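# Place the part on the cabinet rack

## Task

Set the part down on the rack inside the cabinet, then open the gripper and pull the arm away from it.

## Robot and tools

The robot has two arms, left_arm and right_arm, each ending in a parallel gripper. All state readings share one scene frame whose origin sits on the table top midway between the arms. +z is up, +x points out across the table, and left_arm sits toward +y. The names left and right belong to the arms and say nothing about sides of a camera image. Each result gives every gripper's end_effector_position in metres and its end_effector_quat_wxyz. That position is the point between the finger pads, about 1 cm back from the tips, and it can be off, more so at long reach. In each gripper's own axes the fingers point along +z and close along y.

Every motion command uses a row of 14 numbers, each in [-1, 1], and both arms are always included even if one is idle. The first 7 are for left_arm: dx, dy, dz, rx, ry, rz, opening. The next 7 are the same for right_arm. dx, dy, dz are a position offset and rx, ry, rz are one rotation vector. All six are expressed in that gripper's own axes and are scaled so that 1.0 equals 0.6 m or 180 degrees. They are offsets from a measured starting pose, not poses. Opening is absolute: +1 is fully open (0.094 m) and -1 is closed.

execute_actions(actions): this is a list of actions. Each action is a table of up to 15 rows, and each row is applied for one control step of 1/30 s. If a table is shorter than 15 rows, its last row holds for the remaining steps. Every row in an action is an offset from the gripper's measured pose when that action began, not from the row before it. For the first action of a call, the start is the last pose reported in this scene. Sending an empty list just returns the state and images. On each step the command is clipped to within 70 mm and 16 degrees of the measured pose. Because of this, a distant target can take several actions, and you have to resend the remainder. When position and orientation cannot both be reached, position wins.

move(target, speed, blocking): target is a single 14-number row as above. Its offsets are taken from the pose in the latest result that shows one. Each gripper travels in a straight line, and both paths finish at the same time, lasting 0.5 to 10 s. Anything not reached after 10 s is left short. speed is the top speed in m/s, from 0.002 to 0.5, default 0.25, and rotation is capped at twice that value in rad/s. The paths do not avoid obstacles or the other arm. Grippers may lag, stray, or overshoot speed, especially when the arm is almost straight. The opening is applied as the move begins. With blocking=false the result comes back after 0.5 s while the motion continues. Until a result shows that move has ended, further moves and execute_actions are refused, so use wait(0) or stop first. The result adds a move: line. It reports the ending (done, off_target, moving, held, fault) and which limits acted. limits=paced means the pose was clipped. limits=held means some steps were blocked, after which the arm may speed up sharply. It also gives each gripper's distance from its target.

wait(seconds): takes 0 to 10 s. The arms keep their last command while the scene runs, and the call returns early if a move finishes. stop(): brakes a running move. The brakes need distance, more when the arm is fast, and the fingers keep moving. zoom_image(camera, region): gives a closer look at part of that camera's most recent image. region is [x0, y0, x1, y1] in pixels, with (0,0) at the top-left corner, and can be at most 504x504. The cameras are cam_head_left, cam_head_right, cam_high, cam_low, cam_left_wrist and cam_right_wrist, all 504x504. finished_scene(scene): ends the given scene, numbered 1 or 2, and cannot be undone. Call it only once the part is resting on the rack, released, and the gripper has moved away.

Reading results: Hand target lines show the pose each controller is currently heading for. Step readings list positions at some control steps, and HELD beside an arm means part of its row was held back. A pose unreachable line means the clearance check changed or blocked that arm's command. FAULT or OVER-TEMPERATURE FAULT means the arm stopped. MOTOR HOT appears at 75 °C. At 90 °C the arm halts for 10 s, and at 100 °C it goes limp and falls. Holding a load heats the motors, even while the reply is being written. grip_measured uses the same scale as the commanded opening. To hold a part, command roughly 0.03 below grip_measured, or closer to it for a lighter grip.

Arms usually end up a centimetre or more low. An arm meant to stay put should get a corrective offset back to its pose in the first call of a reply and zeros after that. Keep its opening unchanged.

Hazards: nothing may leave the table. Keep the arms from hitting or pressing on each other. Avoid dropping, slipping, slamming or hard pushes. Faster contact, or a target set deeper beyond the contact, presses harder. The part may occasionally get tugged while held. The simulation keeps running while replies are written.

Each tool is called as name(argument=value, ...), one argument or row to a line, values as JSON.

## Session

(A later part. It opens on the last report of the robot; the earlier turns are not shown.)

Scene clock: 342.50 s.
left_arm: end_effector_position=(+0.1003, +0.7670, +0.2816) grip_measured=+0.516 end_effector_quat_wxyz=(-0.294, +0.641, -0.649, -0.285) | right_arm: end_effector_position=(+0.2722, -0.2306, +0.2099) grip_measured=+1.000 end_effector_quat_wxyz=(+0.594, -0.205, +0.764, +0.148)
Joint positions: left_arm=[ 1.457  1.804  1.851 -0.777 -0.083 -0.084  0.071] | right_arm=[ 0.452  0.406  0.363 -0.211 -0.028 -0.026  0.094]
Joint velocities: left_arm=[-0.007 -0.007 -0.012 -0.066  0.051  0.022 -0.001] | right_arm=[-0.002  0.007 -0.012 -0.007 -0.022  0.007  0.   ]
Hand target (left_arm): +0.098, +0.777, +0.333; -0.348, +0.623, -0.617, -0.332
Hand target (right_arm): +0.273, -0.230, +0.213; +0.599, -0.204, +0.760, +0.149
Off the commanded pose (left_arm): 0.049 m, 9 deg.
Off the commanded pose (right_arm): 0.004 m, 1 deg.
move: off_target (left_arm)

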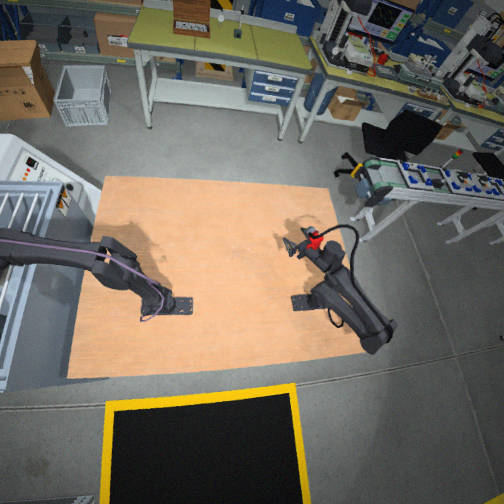

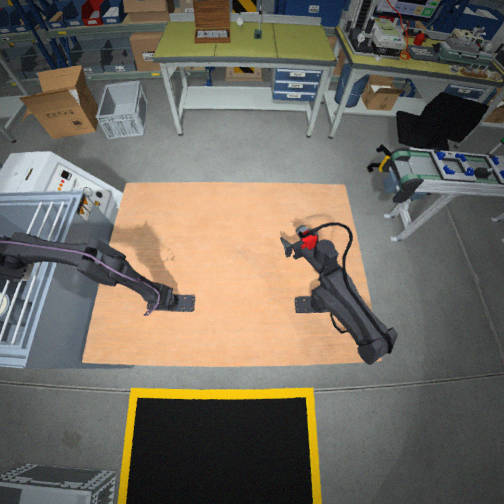

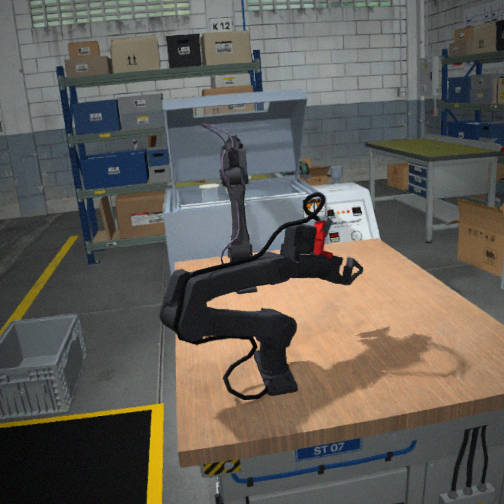

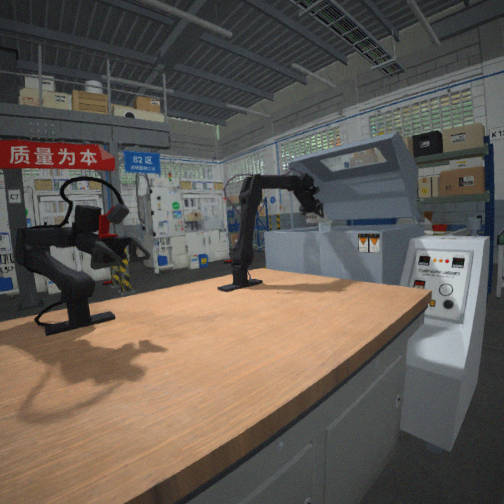

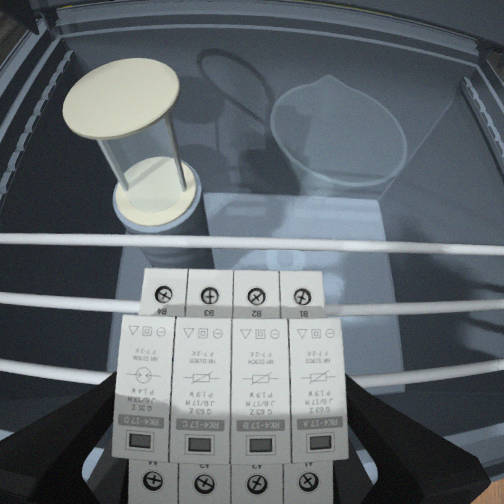

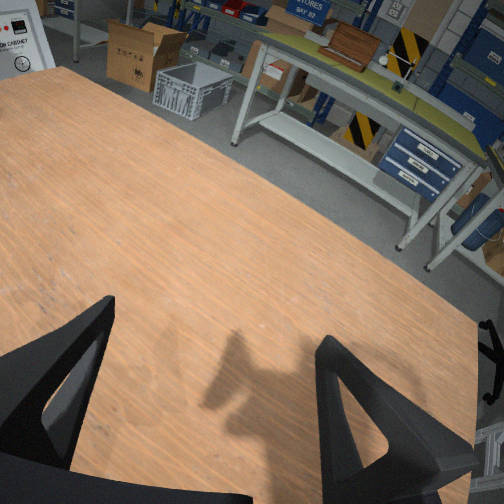

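execute_actions(
  actions=[
    [[-0.0724,0,-0.043,0,-0.051,-0.006,0.44,-0.006,0,0,0,-0.004,0,1],[-0.0728,0,-0.0397,0,-0.051,-0.006,0.44,-0.006,0,0,0,-0.004,0,1],[-0.0733,0,-0.0351,0,-0.051,-0.006,0.44,-0.006,0,0,0,-0.004,0,1],[-0.0738,0,-0.0291,0,-0.051,-0.006,0.44,-0.006,0,0,0,-0.004,0,1],[-0.0741,0,-0.0224,0,-0.052,-0.006,0.44,-0.006,0,0,0,-0.004,0,1],[-0.0741,0,-0.0155,0,-0.052,-0.006,0.44,-0.006,0,0,0,-0.004,0,1],[-0.0737,0,-0.0087,0,-0.052,-0.006,0.44,-0.006,0,0,0,-0.004,0,1],[-0.0725,0,-0.0025,0,-0.052,-0.006,0.44,-0.006,0,0,0,-0.004,0,1],[-0.0707,0,0.0027,0,-0.053,-0.006,0.44,-0.006,0,0,0,-0.004,0,1],[-0.0678,0,0.0066,0,-0.053,-0.006,0.44,-0.006,0,0,0,-0.004,0,1],[-0.0647,0,0.0094,0,-0.053,-0.006,0.44,-0.006,0,0,0,-0.004,0,1],[-0.062,0,0.0118,0,-0.053,-0.006,0.44,-0.006,0,0,0,-0.004,0,1],[-0.06,0,0.0136,0,-0.053,-0.006,0.44,-0.006,0,0,0,-0.004,0,1],[-0.0586,0,0.0148,0,-0.053,-0.006,0.44,-0.006,0,0,0,-0.004,0,1],[-0.0581,0,0.0152,0,-0.053,-0.006,0.44,-0.006,0,0,0,-0.004,0,1]],
  ],
)

wait(
  seconds=0.5,
)

Scene clock: 416.63 s.
left_arm: end_effector_position=(+0.1018, +0.7778, +0.2641) grip_measured=+0.516 end_effector_quat_wxyz=(-0.297, +0.640, -0.648, -0.287) | right_arm: end_effector_position=(+0.2722, -0.2306, +0.2099) grip_measured=+1.000 end_effector_quat_wxyz=(+0.594, -0.205, +0.764, +0.148)
Joint positions: left_arm=[ 1.457  1.824  1.799 -0.697 -0.083 -0.085  0.071] | right_arm=[ 0.452  0.406  0.363 -0.211 -0.028 -0.026  0.094]
Joint velocities: left_arm=[-0.002  0.017 -0.276  0.198  0.007 -0.081  0.   ] | right_arm=[ 0.017 -0.007  0.002 -0.022  0.066 -0.007  0.   ]
Hand target (left_arm): +0.101, +0.793, +0.303; -0.349, +0.622, -0.618, -0.332
Hand target (right_arm): +0.273, -0.230, +0.213; +0.599, -0.204, +0.760, +0.149
Off the commanded pose (left_arm): 0.042 m, 9 deg.
Off the commanded pose (right_arm): 0.004 m, 1 deg.
Step readings (end_effector_position):
0: left_arm (+0.1003, +0.7670, +0.2816) | right_arm (+0.2722, -0.2306, +0.2099)
1: left_arm (+0.1003, +0.7670, +0.2816) | right_arm (+0.2722, -0.2306, +0.2099)
2: left_arm (+0.1003, +0.7670, +0.2816) | right_arm (+0.2722, -0.2306, +0.2099)
4: left_arm (+0.1003, +0.7670, +0.2816) | right_arm (+0.2722, -0.2306, +0.2099)
8: left_arm (+0.1007, +0.7698, +0.2818) | right_arm (+0.2722, -0.2306, +0.2099)
15: end_effector_position above

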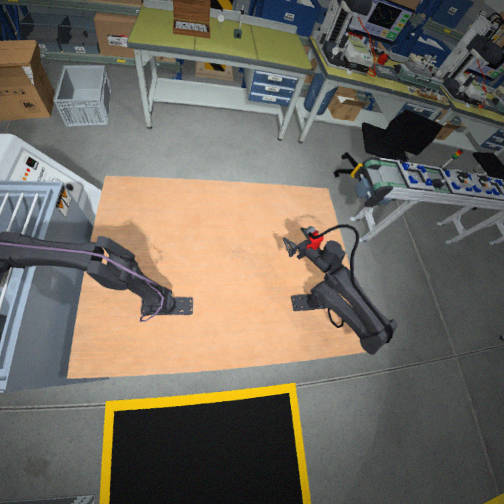

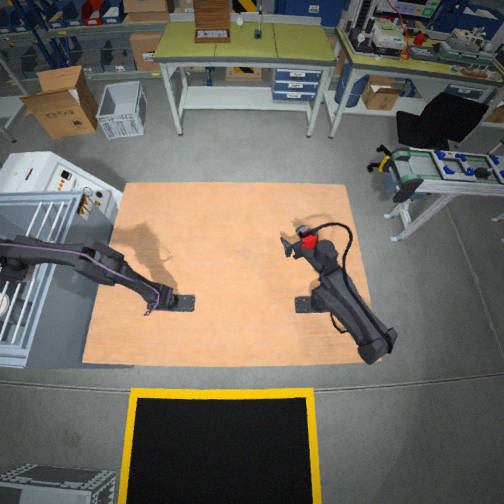

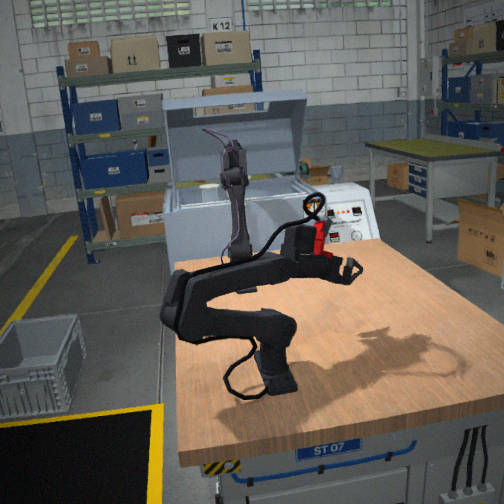

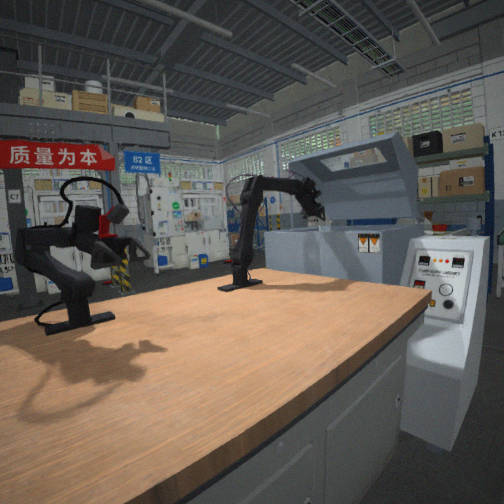

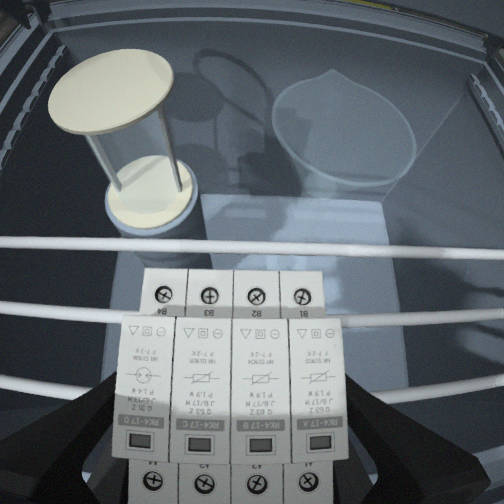

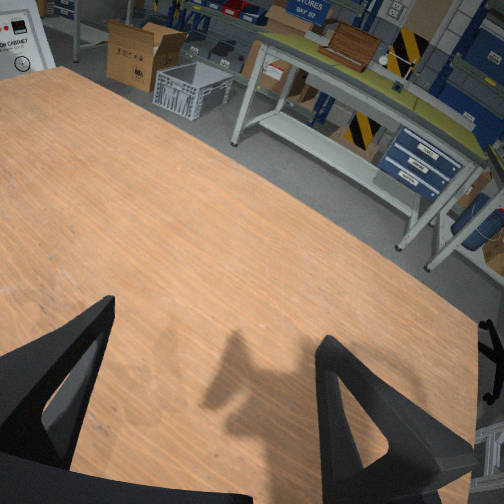

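Scene clock: 417.13 s.
left_arm: end_effector_position=(+0.1021, +0.7800, +0.2546) grip_measured=+0.516 end_effector_quat_wxyz=(-0.294, +0.641, -0.649, -0.284) | right_arm: end_effector_position=(+0.2722, -0.2306, +0.2099) grip_measured=+1.000 end_effector_quat_wxyz=(+0.594, -0.205, +0.764, +0.148)
Joint positions: left_arm=[ 1.457  1.833  1.779 -0.677 -0.083 -0.085  0.071] | right_arm=[ 0.452  0.406  0.363 -0.211 -0.028 -0.026  0.094]
Joint velocities: left_arm=[-0.002 -0.002  0.002  0.037  0.037  0.022 -0.001] | right_arm=[ 0.002 -0.007 -0.027 -0.007 -0.051 -0.022  0.   ]
Hand target (left_arm): +0.101, +0.793, +0.302; -0.348, +0.622, -0.618, -0.332
Hand target (right_arm): +0.273, -0.230, +0.213; +0.599, -0.204, +0.760, +0.149
Off the commanded pose (left_arm): 0.050 m, 10 deg.
Off the commanded pose (right_arm): 0.004 m, 1 deg.
wait: 0.50 s; no rest

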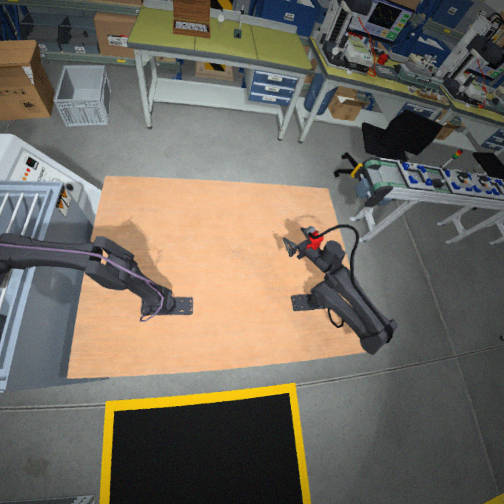

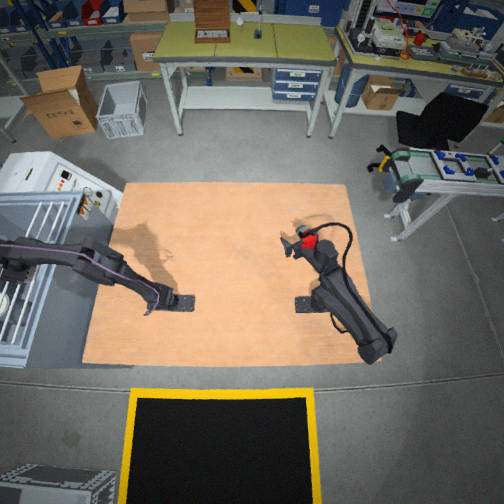

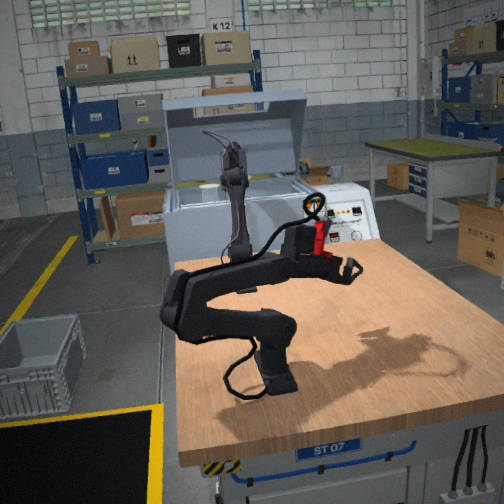

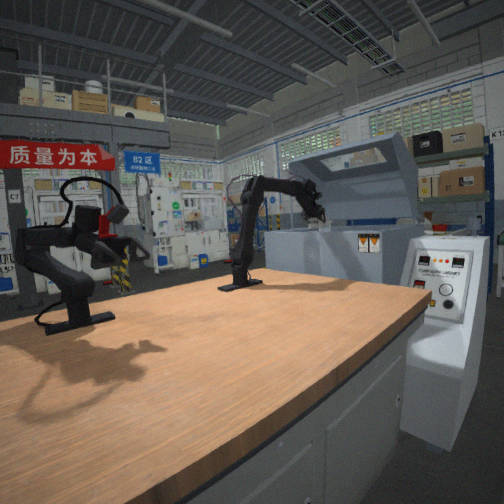

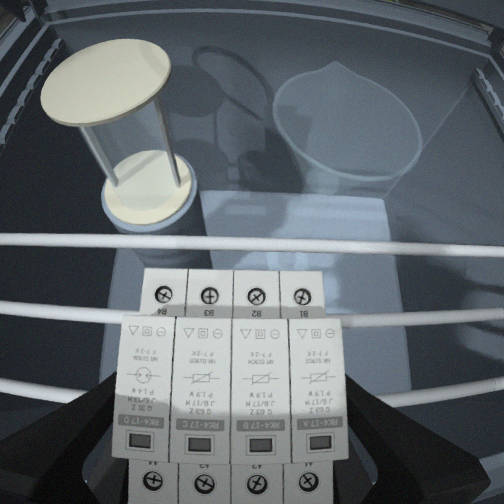

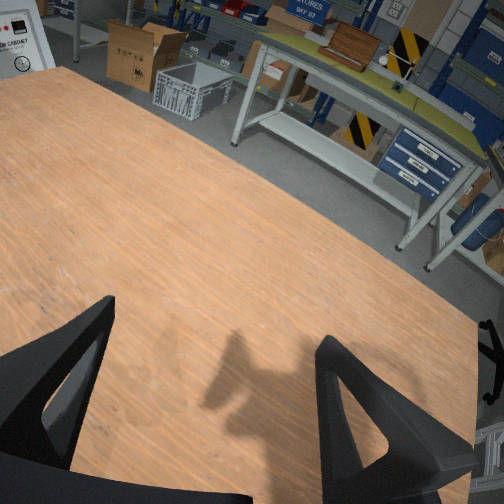

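zoom_image(
  camera="cam_left_wrist",
  region=[40,220,240,420],
)

zoom_image(
  camera="cam_left_wrist",
  region=[240,220,440,420],
)

Region (40, 220, 240, 420) of cam_left_wrist's 504x504 image, scaled by 2.520, with more detail than that image has.

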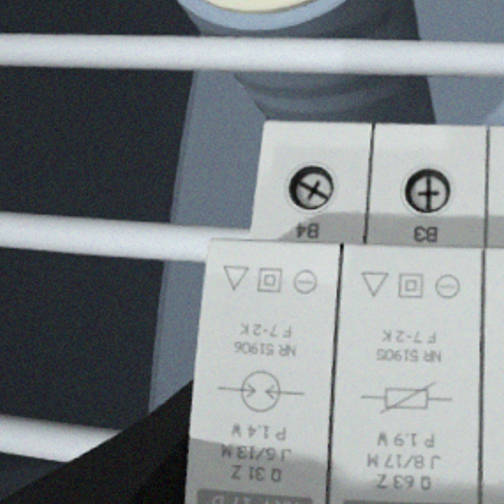

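Region (240, 220, 440, 420) of cam_left_wrist's 504x504 image, scaled by 2.520, with more detail than that image has.

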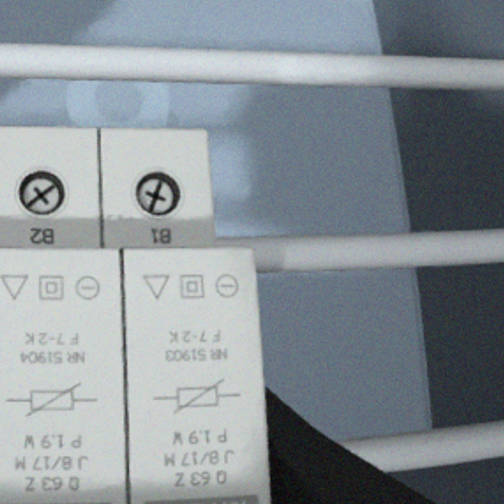

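execute_actions(
  actions=[
    [[-0.0774,0.003,-0.03,0,-0.053,-0.006,0.44,-0.006,0,0,0,-0.004,0,1],[-0.0776,0.003,-0.0278,0,-0.053,-0.006,0.44,-0.006,0,0,0,-0.004,0,1],[-0.0778,0.003,-0.0246,0,-0.053,-0.006,0.44,-0.006,0,0,0,-0.004,0,1],[-0.0779,0.003,-0.0205,0,-0.053,-0.006,0.44,-0.006,0,0,0,-0.004,0,1],[-0.078,0.003,-0.0158,0,-0.054,-0.006,0.44,-0.006,0,0,0,-0.004,0,1],[-0.0778,0.003,-0.011,0,-0.054,-0.006,0.44,-0.006,0,0,0,-0.004,0,1],[-0.0772,0.003,-0.0062,0,-0.054,-0.006,0.44,-0.006,0,0,0,-0.004,0,1],[-0.0761,0.003,-0.0019,0,-0.054,-0.006,0.44,-0.006,0,0,0,-0.004,0,1],[-0.0746,0.003,0.0019,0,-0.054,-0.006,0.44,-0.006,0,0,0,-0.004,0,1],[-0.0726,0.003,0.0046,0,-0.054,-0.006,0.44,-0.006,0,0,0,-0.004,0,1],[-0.071,0.003,0.006,0,-0.054,-0.006,0.44,-0.006,0,0,0,-0.004,0,1],[-0.0697,0.003,0.0072,0,-0.054,-0.006,0.44,-0.006,0,0,0,-0.004,0,1],[-0.0688,0.003,0.008,0,-0.054,-0.006,0.44,-0.006,0,0,0,-0.004,0,1],[-0.068,0.003,0.0087,0,-0.054,-0.006,0.44,-0.006,0,0,0,-0.004,0,1]],
  ],
)

Scene clock: 472.30 s.
left_arm: end_effector_position=(+0.1037, +0.7919, +0.2410) grip_measured=+0.516 end_effector_quat_wxyz=(-0.299, +0.640, -0.647, -0.288) | right_arm: end_effector_position=(+0.2722, -0.2306, +0.2099) grip_measured=+1.000 end_effector_quat_wxyz=(+0.594, -0.205, +0.764, +0.148)
Joint positions: left_arm=[ 1.457  1.864  1.754 -0.609 -0.083 -0.085  0.071] | right_arm=[ 0.452  0.406  0.363 -0.211 -0.028 -0.026  0.094]
Joint velocities: left_arm=[ 0.017  0.056 -0.149  0.066  0.051  0.007  0.   ] | right_arm=[ 0.007 -0.012  0.002 -0.037 -0.007  0.007  0.   ]
Hand target (left_arm): +0.101, +0.807, +0.283; -0.350, +0.622, -0.617, -0.333
Hand target (right_arm): +0.273, -0.230, +0.213; +0.599, -0.204, +0.760, +0.149
Off the commanded pose (left_arm): 0.045 m, 9 deg.
Off the commanded pose (right_arm): 0.004 m, 1 deg.
Step readings (end_effector_position):
0: left_arm (+0.1021, +0.7802, +0.2547) | right_arm (+0.2722, -0.2306, +0.2099)
1: left_arm (+0.1021, +0.7802, +0.2547) | right_arm (+0.2722, -0.2306, +0.2099)
2: left_arm (+0.1021, +0.7803, +0.2549) | right_arm (+0.2722, -0.2306, +0.2099)
4: left_arm (+0.1022, +0.7807, +0.2554) | right_arm (+0.2722, -0.2306, +0.2099)
8: left_arm (+0.1027, +0.7845, +0.2560) | right_arm (+0.2722, -0.2306, +0.2099)
15: end_effector_position above

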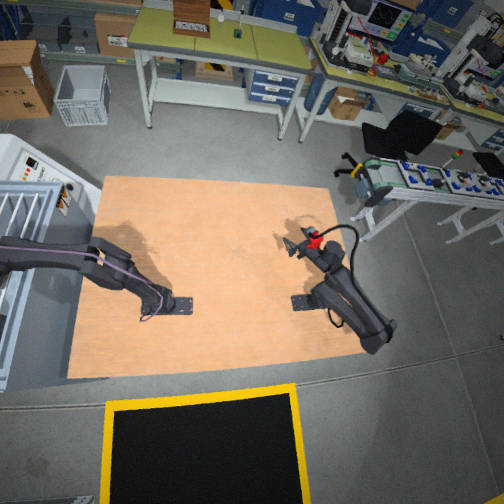

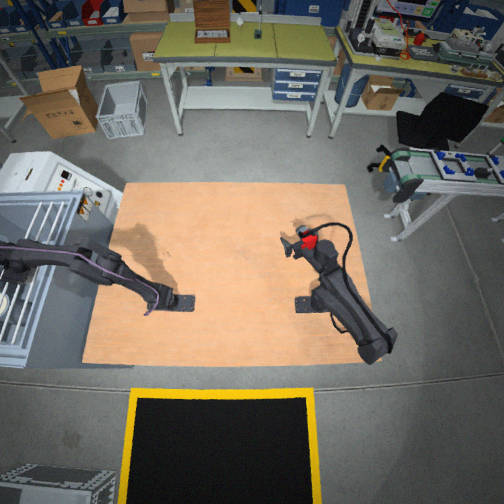

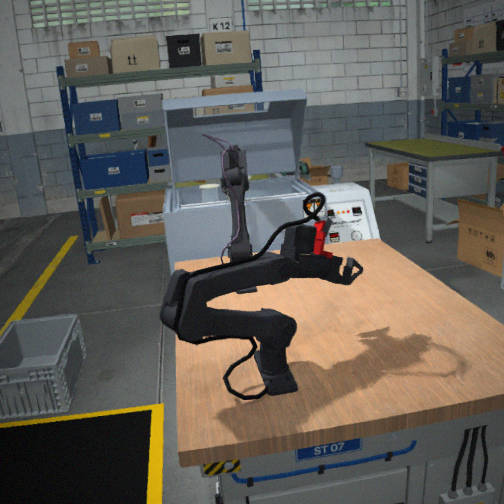

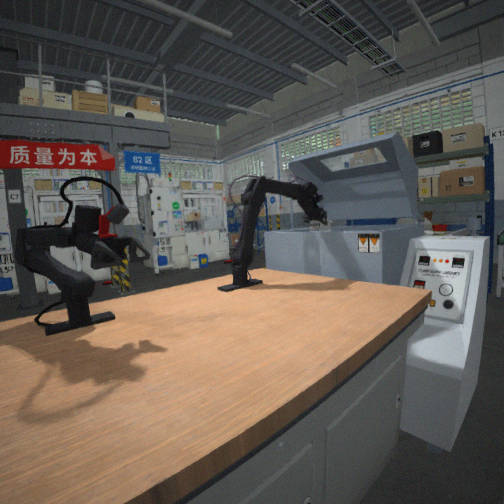

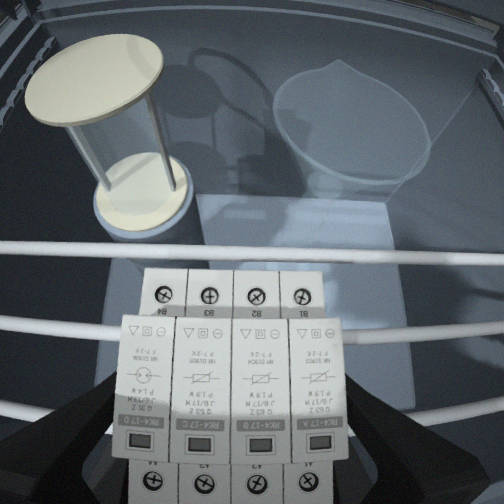

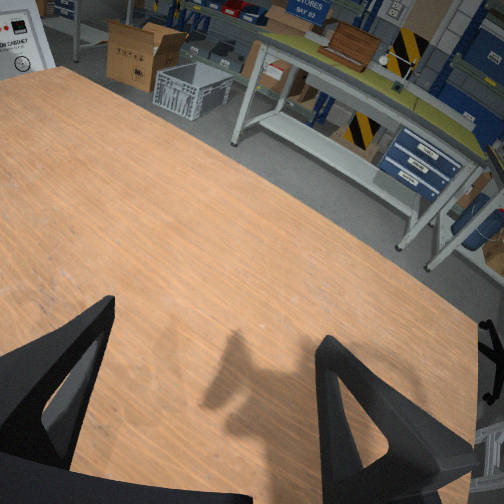

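execute_actions(
  actions=[],
)

Scene clock: 474.17 s.
left_arm: end_effector_position=(+0.1038, +0.7929, +0.2353) grip_measured=+0.516 end_effector_quat_wxyz=(-0.296, +0.640, -0.648, -0.286) | right_arm: end_effector_position=(+0.2722, -0.2306, +0.2099) grip_measured=+1.000 end_effector_quat_wxyz=(+0.594, -0.205, +0.764, +0.148)
Joint positions: left_arm=[ 1.457  1.869  1.743 -0.599 -0.083 -0.085  0.071] | right_arm=[ 0.452  0.406  0.363 -0.211 -0.028 -0.026  0.094]
Joint velocities: left_arm=[ 0.012 -0.012  0.002 -0.022 -0.037  0.037 -0.001] | right_arm=[ 0.007  0.012 -0.002 -0.007 -0.037 -0.022  0.   ]
Hand target (left_arm): +0.101, +0.807, +0.283; -0.350, +0.622, -0.617, -0.333
Hand target (right_arm): +0.273, -0.230, +0.213; +0.599, -0.204, +0.760, +0.149
Off the commanded pose (left_arm): 0.050 m, 9 deg.
Off the commanded pose (right_arm): 0.004 m, 1 deg.

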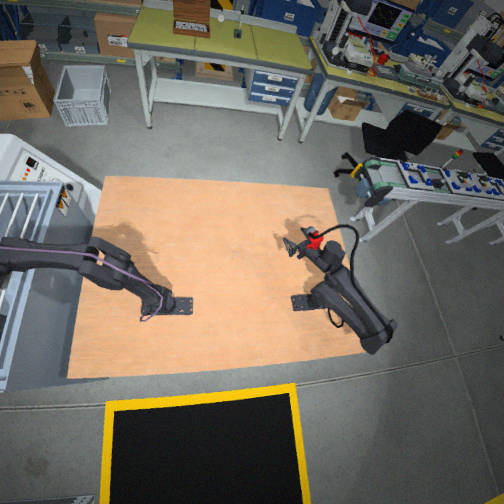

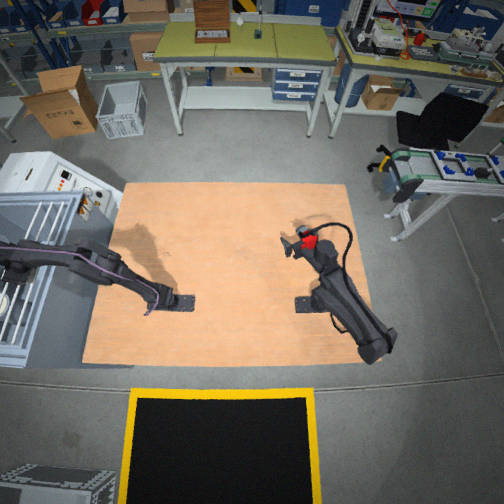

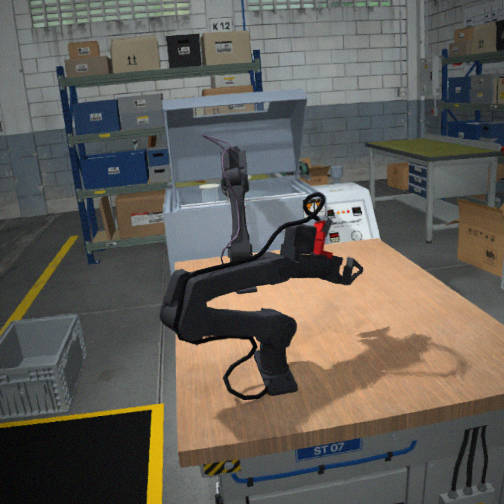

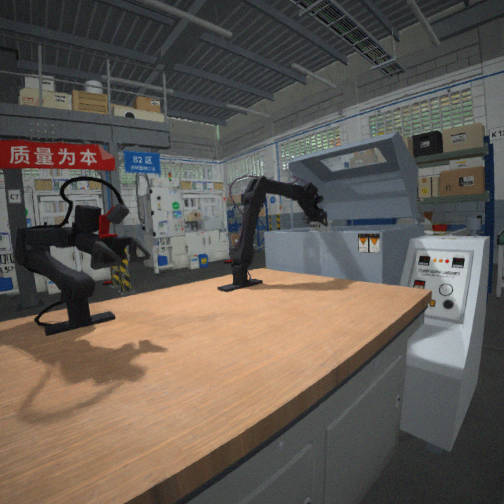

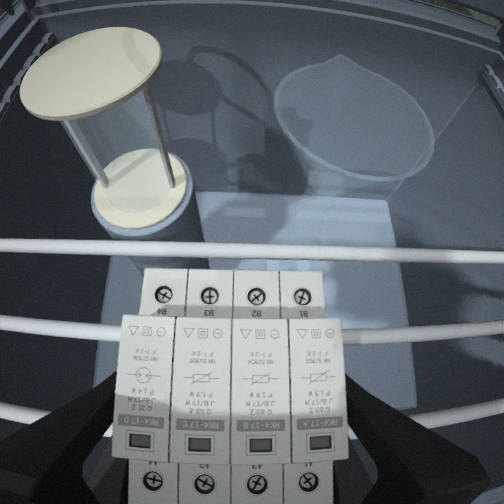

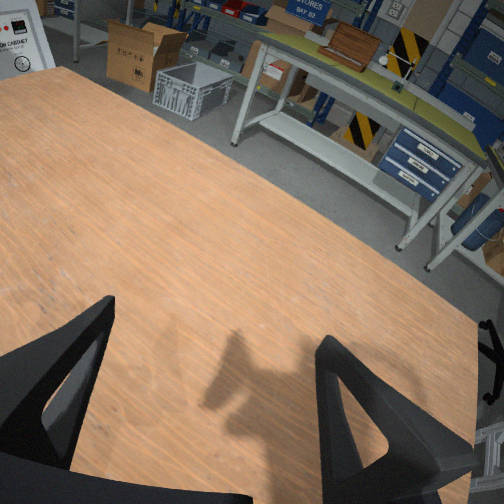

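execute_actions(
  actions=[
    [[-0.0761,0.005,-0.0275,0,-0.052,-0.006,0.44,-0.006,0,0,0,-0.004,0,1],[-0.0745,0.005,-0.0266,0,-0.052,-0.006,0.44,-0.006,0,0,0,-0.004,0,1],[-0.0729,0.005,-0.0258,0,-0.052,-0.006,0.44,-0.006,0,0,0,-0.004,0,1],[-0.0712,0.005,-0.025,0,-0.051,-0.006,0.44,-0.006,0,0,0,-0.004,0,1],[-0.0696,0.005,-0.0241,0,-0.051,-0.006,0.44,-0.006,0,0,0,-0.004,0,1],[-0.068,0.005,-0.0233,0,-0.051,-0.006,0.44,-0.006,0,0,0,-0.004,0,1],[-0.0664,0.005,-0.0225,0,-0.051,-0.006,0.44,-0.006,0,0,0,-0.004,0,1],[-0.0647,0.005,-0.0216,0,-0.05,-0.006,0.44,-0.006,0,0,0,-0.004,0,1],[-0.0631,0.005,-0.0208,0,-0.05,-0.006,0.44,-0.006,0,0,0,-0.004,0,1],[-0.0615,0.005,-0.02,0,-0.05,-0.006,0.44,-0.006,0,0,0,-0.004,0,1],[-0.0598,0.005,-0.0191,0,-0.05,-0.006,0.44,-0.006,0,0,0,-0.004,0,1],[-0.0582,0.005,-0.0183,0,-0.05,-0.006,0.44,-0.006,0,0,0,-0.004,0,1],[-0.0566,0.005,-0.0174,0,-0.05,-0.006,0.44,-0.006,0,0,0,-0.004,0,1],[-0.055,0.005,-0.0166,0,-0.05,-0.006,0.44,-0.006,0,0,0,-0.004,0,1],[-0.0533,0.005,-0.0158,0,-0.05,-0.006,0.44,-0.006,0,0,0,-0.004,0,1]],
  ],
)

Scene clock: 506.23 s.
left_arm: end_effector_position=(+0.1036, +0.7933, +0.2228) grip_measured=+0.516 end_effector_quat_wxyz=(-0.297, +0.640, -0.648, -0.288) | right_arm: end_effector_position=(+0.2722, -0.2306, +0.2099) grip_measured=+1.000 end_effector_quat_wxyz=(+0.594, -0.205, +0.764, +0.148)
Joint positions: left_arm=[ 1.457  1.864  1.683 -0.54  -0.085 -0.084  0.071] | right_arm=[ 0.452  0.406  0.363 -0.211 -0.028 -0.026  0.094]
Joint velocities: left_arm=[-0.002 -0.081 -0.139  0.11   0.022  0.022  0.001] | right_arm=[ 0.007 -0.022 -0.012  0.022 -0.022 -0.051  0.   ]
Hand target (left_arm): +0.101, +0.803, +0.267; -0.348, +0.623, -0.618, -0.331
Hand target (right_arm): +0.273, -0.230, +0.213; +0.599, -0.204, +0.760, +0.149
Off the commanded pose (left_arm): 0.045 m, 9 deg.
Off the commanded pose (right_arm): 0.004 m, 1 deg.
Step readings (end_effector_position):
0: left_arm (+0.1038, +0.7929, +0.2353) | right_arm (+0.2722, -0.2306, +0.2099)
1: left_arm (+0.1038, +0.7929, +0.2353) | right_arm (+0.2722, -0.2306, +0.2099)
2: left_arm (+0.1039, +0.7932, +0.2353) | right_arm (+0.2722, -0.2306, +0.2099)
4: left_arm (+0.1039, +0.7937, +0.2344) | right_arm (+0.2722, -0.2306, +0.2099)
8: left_arm (+0.1038, +0.7929, +0.2281) | right_arm (+0.2722, -0.2306, +0.2099)
15: end_effector_position above

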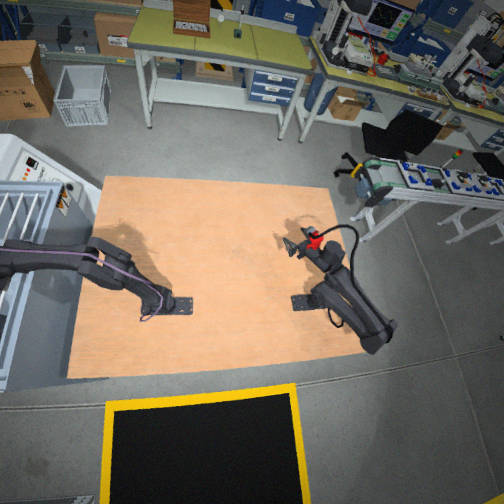

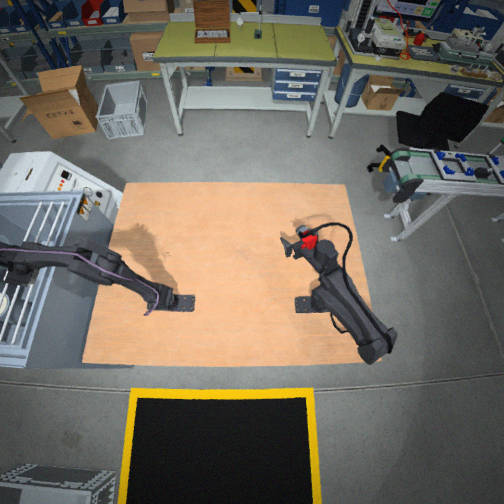

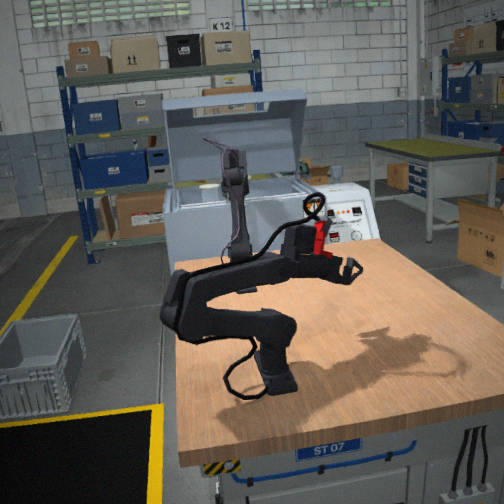

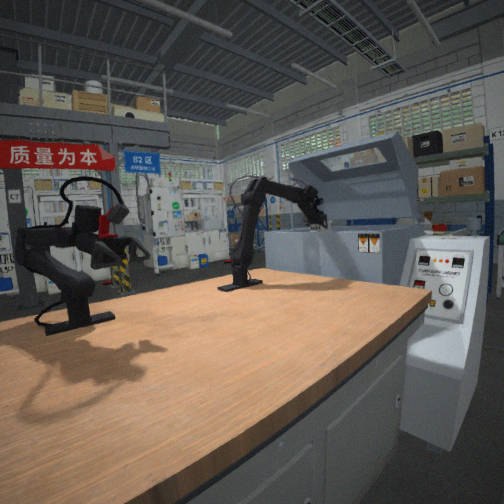

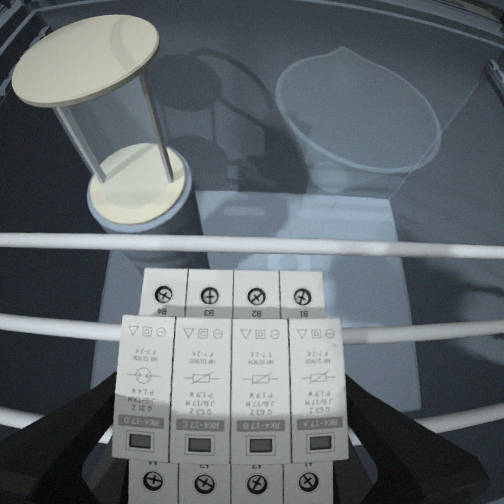

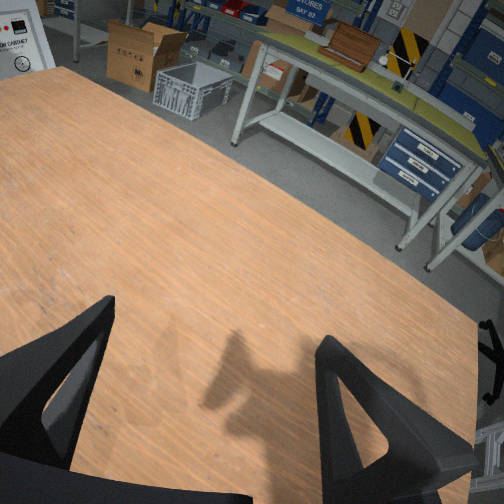

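execute_actions(
  actions=[],
)

Scene clock: 509.23 s.
left_arm: end_effector_position=(+0.1037, +0.7939, +0.2231) grip_measured=+0.516 end_effector_quat_wxyz=(-0.300, +0.639, -0.646, -0.290) | right_arm: end_effector_position=(+0.2722, -0.2306, +0.2099) grip_measured=+1.000 end_effector_quat_wxyz=(+0.594, -0.205, +0.764, +0.148)
Joint positions: left_arm=[ 1.457  1.86   1.674 -0.525 -0.085 -0.084  0.071] | right_arm=[ 0.452  0.406  0.363 -0.211 -0.028 -0.026  0.094]
Joint velocities: left_arm=[-0.012 -0.012 -0.002 -0.095 -0.051  0.007  0.   ] | right_arm=[-0.007  0.002  0.007 -0.081 -0.022  0.022  0.   ]
Hand target (left_arm): +0.101, +0.803, +0.267; -0.348, +0.623, -0.618, -0.331
Hand target (right_arm): +0.273, -0.230, +0.213; +0.599, -0.204, +0.760, +0.149
Off the commanded pose (left_arm): 0.044 m, 8 deg.
Off the commanded pose (right_arm): 0.004 m, 1 deg.

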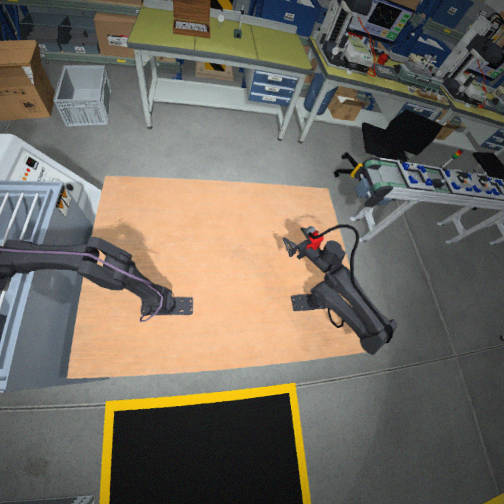

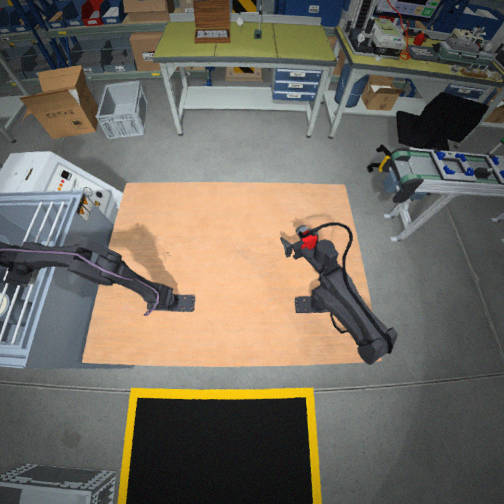

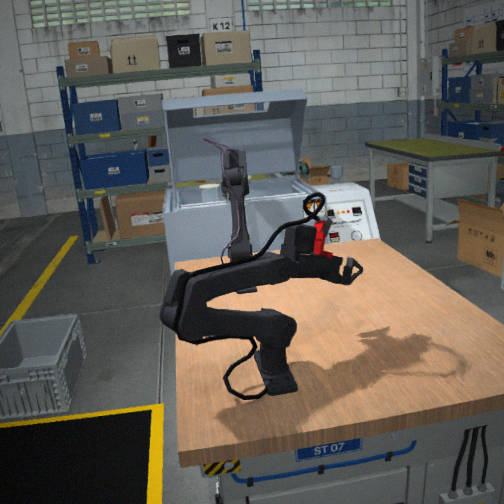

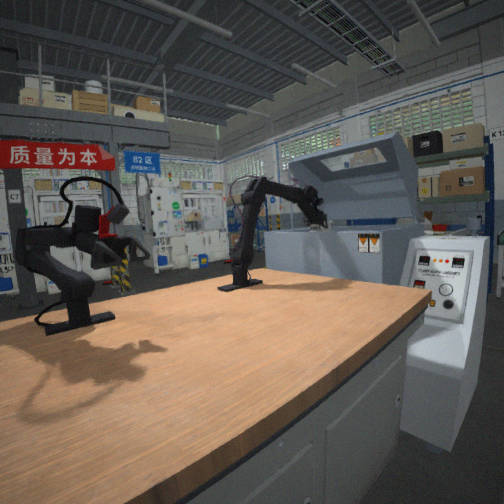

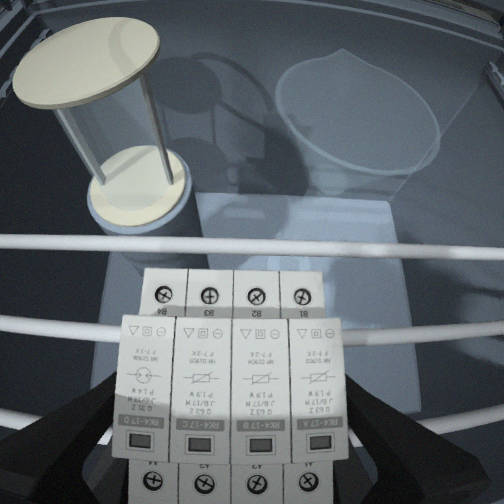

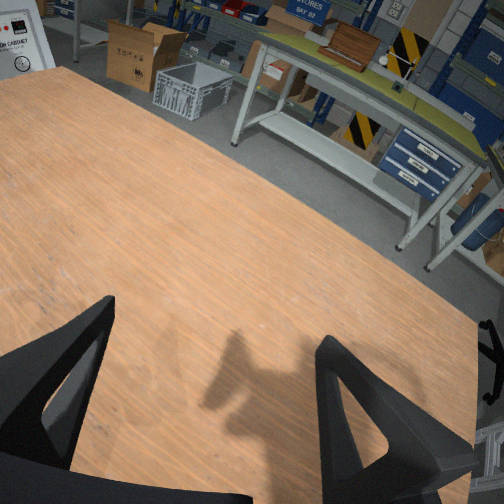

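zoom_image(
  camera="cam_left_wrist",
  region=[20,225,240,445],
)

zoom_image(
  camera="cam_left_wrist",
  region=[240,225,460,445],
)

Region (20, 225, 240, 445) of cam_left_wrist's 504x504 image, scaled by 2.291, with more detail than that image has.

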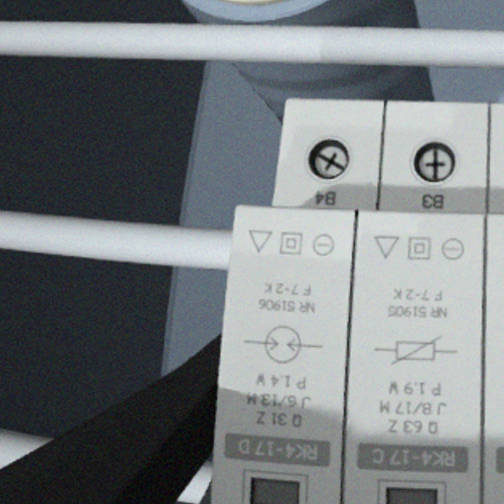

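Region (240, 225, 460, 445) of cam_left_wrist's 504x504 image, scaled by 2.291, with more detail than that image has.

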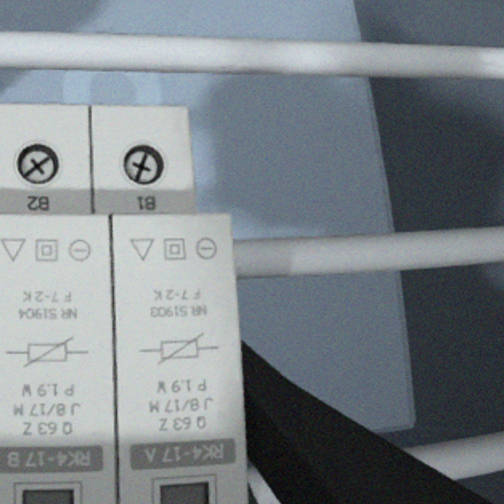

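execute_actions(
  actions=[
    [[-0.0675,0.005,-0.0315,0,-0.047,-0.006,0.44,-0.006,0,0,0,-0.004,0,1],[-0.0672,0.005,-0.033,0,-0.047,-0.006,0.44,-0.006,0,0,0,-0.004,0,1],[-0.0668,0.005,-0.0345,0,-0.047,-0.006,0.44,-0.006,0,0,0,-0.004,0,1],[-0.0663,0.005,-0.036,0,-0.046,-0.006,0.44,-0.006,0,0,0,-0.004,0,1],[-0.0657,0.005,-0.0374,0,-0.046,-0.006,0.44,-0.006,0,0,0,-0.004,0,1],[-0.065,0.005,-0.0387,0,-0.046,-0.006,0.44,-0.006,0,0,0,-0.004,0,1],[-0.0643,0.005,-0.04,0,-0.045,-0.006,0.44,-0.006,0,0,0,-0.004,0,1],[-0.0636,0.005,-0.0412,0,-0.045,-0.006,0.44,-0.006,0,0,0,-0.004,0,1],[-0.0629,0.005,-0.0424,0,-0.045,-0.006,0.44,-0.006,0,0,0,-0.004,0,1],[-0.0622,0.005,-0.0435,0,-0.044,-0.006,0.44,-0.006,0,0,0,-0.004,0,1],[-0.0615,0.005,-0.0446,0,-0.044,-0.006,0.44,-0.006,0,0,0,-0.004,0,1],[-0.0608,0.005,-0.0457,0,-0.044,-0.006,0.44,-0.006,0,0,0,-0.004,0,1]],
  ],
)

Scene clock: 550.40 s.
left_arm: end_effector_position=(+0.1030, +0.7884, +0.2235) grip_measured=+0.516 end_effector_quat_wxyz=(-0.301, +0.638, -0.646, -0.291) | right_arm: end_effector_position=(+0.2722, -0.2306, +0.2099) grip_measured=+1.000 end_effector_quat_wxyz=(+0.594, -0.205, +0.764, +0.148)
Joint positions: left_arm=[ 1.457  1.837  1.643 -0.516 -0.085 -0.084  0.071] | right_arm=[ 0.452  0.406  0.363 -0.211 -0.028 -0.026  0.094]
Joint velocities: left_arm=[-0.017 -0.017 -0.032 -0.051  0.037 -0.022  0.001] | right_arm=[-0.002  0.007 -0.007 -0.051 -0.022  0.037  0.   ]
Hand target (left_arm): +0.101, +0.794, +0.269; -0.347, +0.623, -0.618, -0.330
Hand target (right_arm): +0.273, -0.230, +0.213; +0.599, -0.204, +0.760, +0.149
Off the commanded pose (left_arm): 0.046 m, 8 deg.
Off the commanded pose (right_arm): 0.004 m, 1 deg.
Step readings (end_effector_position):
0: left_arm (+0.1037, +0.7939, +0.2231) | right_arm (+0.2722, -0.2306, +0.2099)
1: left_arm (+0.1037, +0.7939, +0.2231) | right_arm (+0.2722, -0.2306, +0.2099)
2: left_arm (+0.1037, +0.7939, +0.2231) | right_arm (+0.2722, -0.2306, +0.2099)
4: left_arm (+0.1036, +0.7934, +0.2233) | right_arm (+0.2722, -0.2306, +0.2099)
8: left_arm (+0.1034, +0.7917, +0.2235) | right_arm (+0.2722, -0.2306, +0.2099)
15: end_effector_position above

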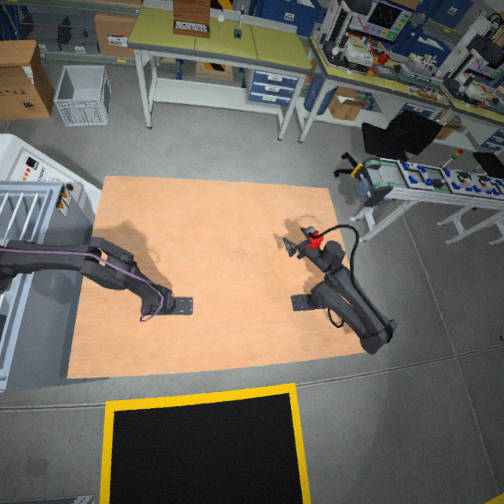

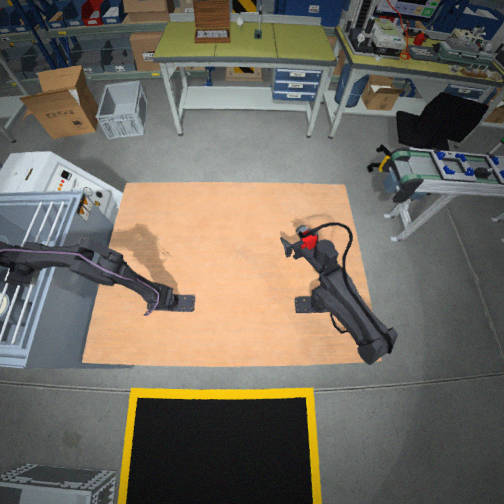

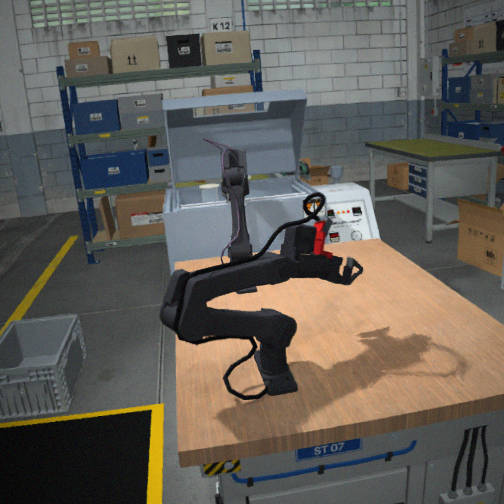

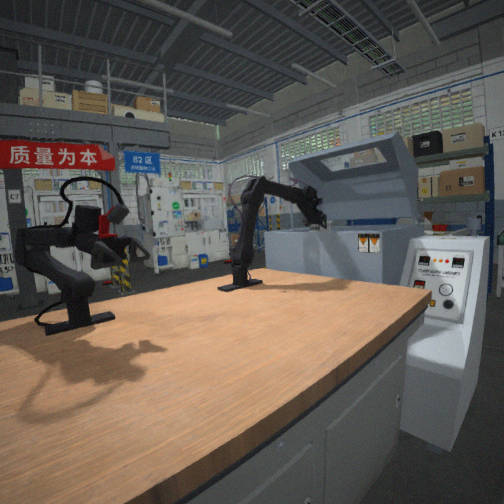

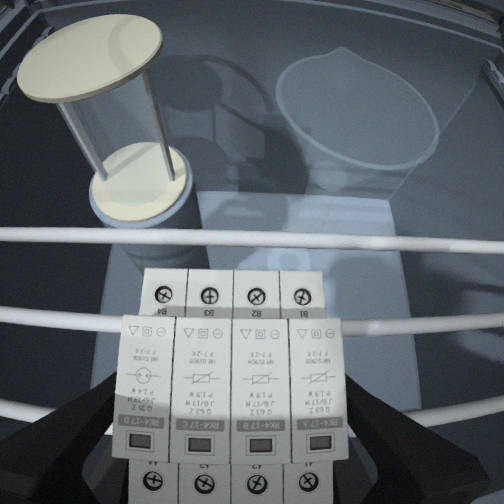

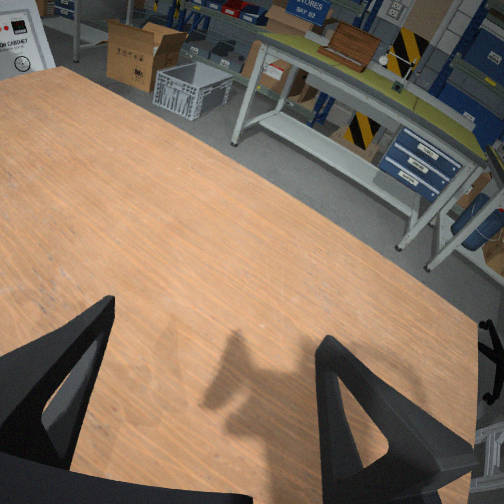

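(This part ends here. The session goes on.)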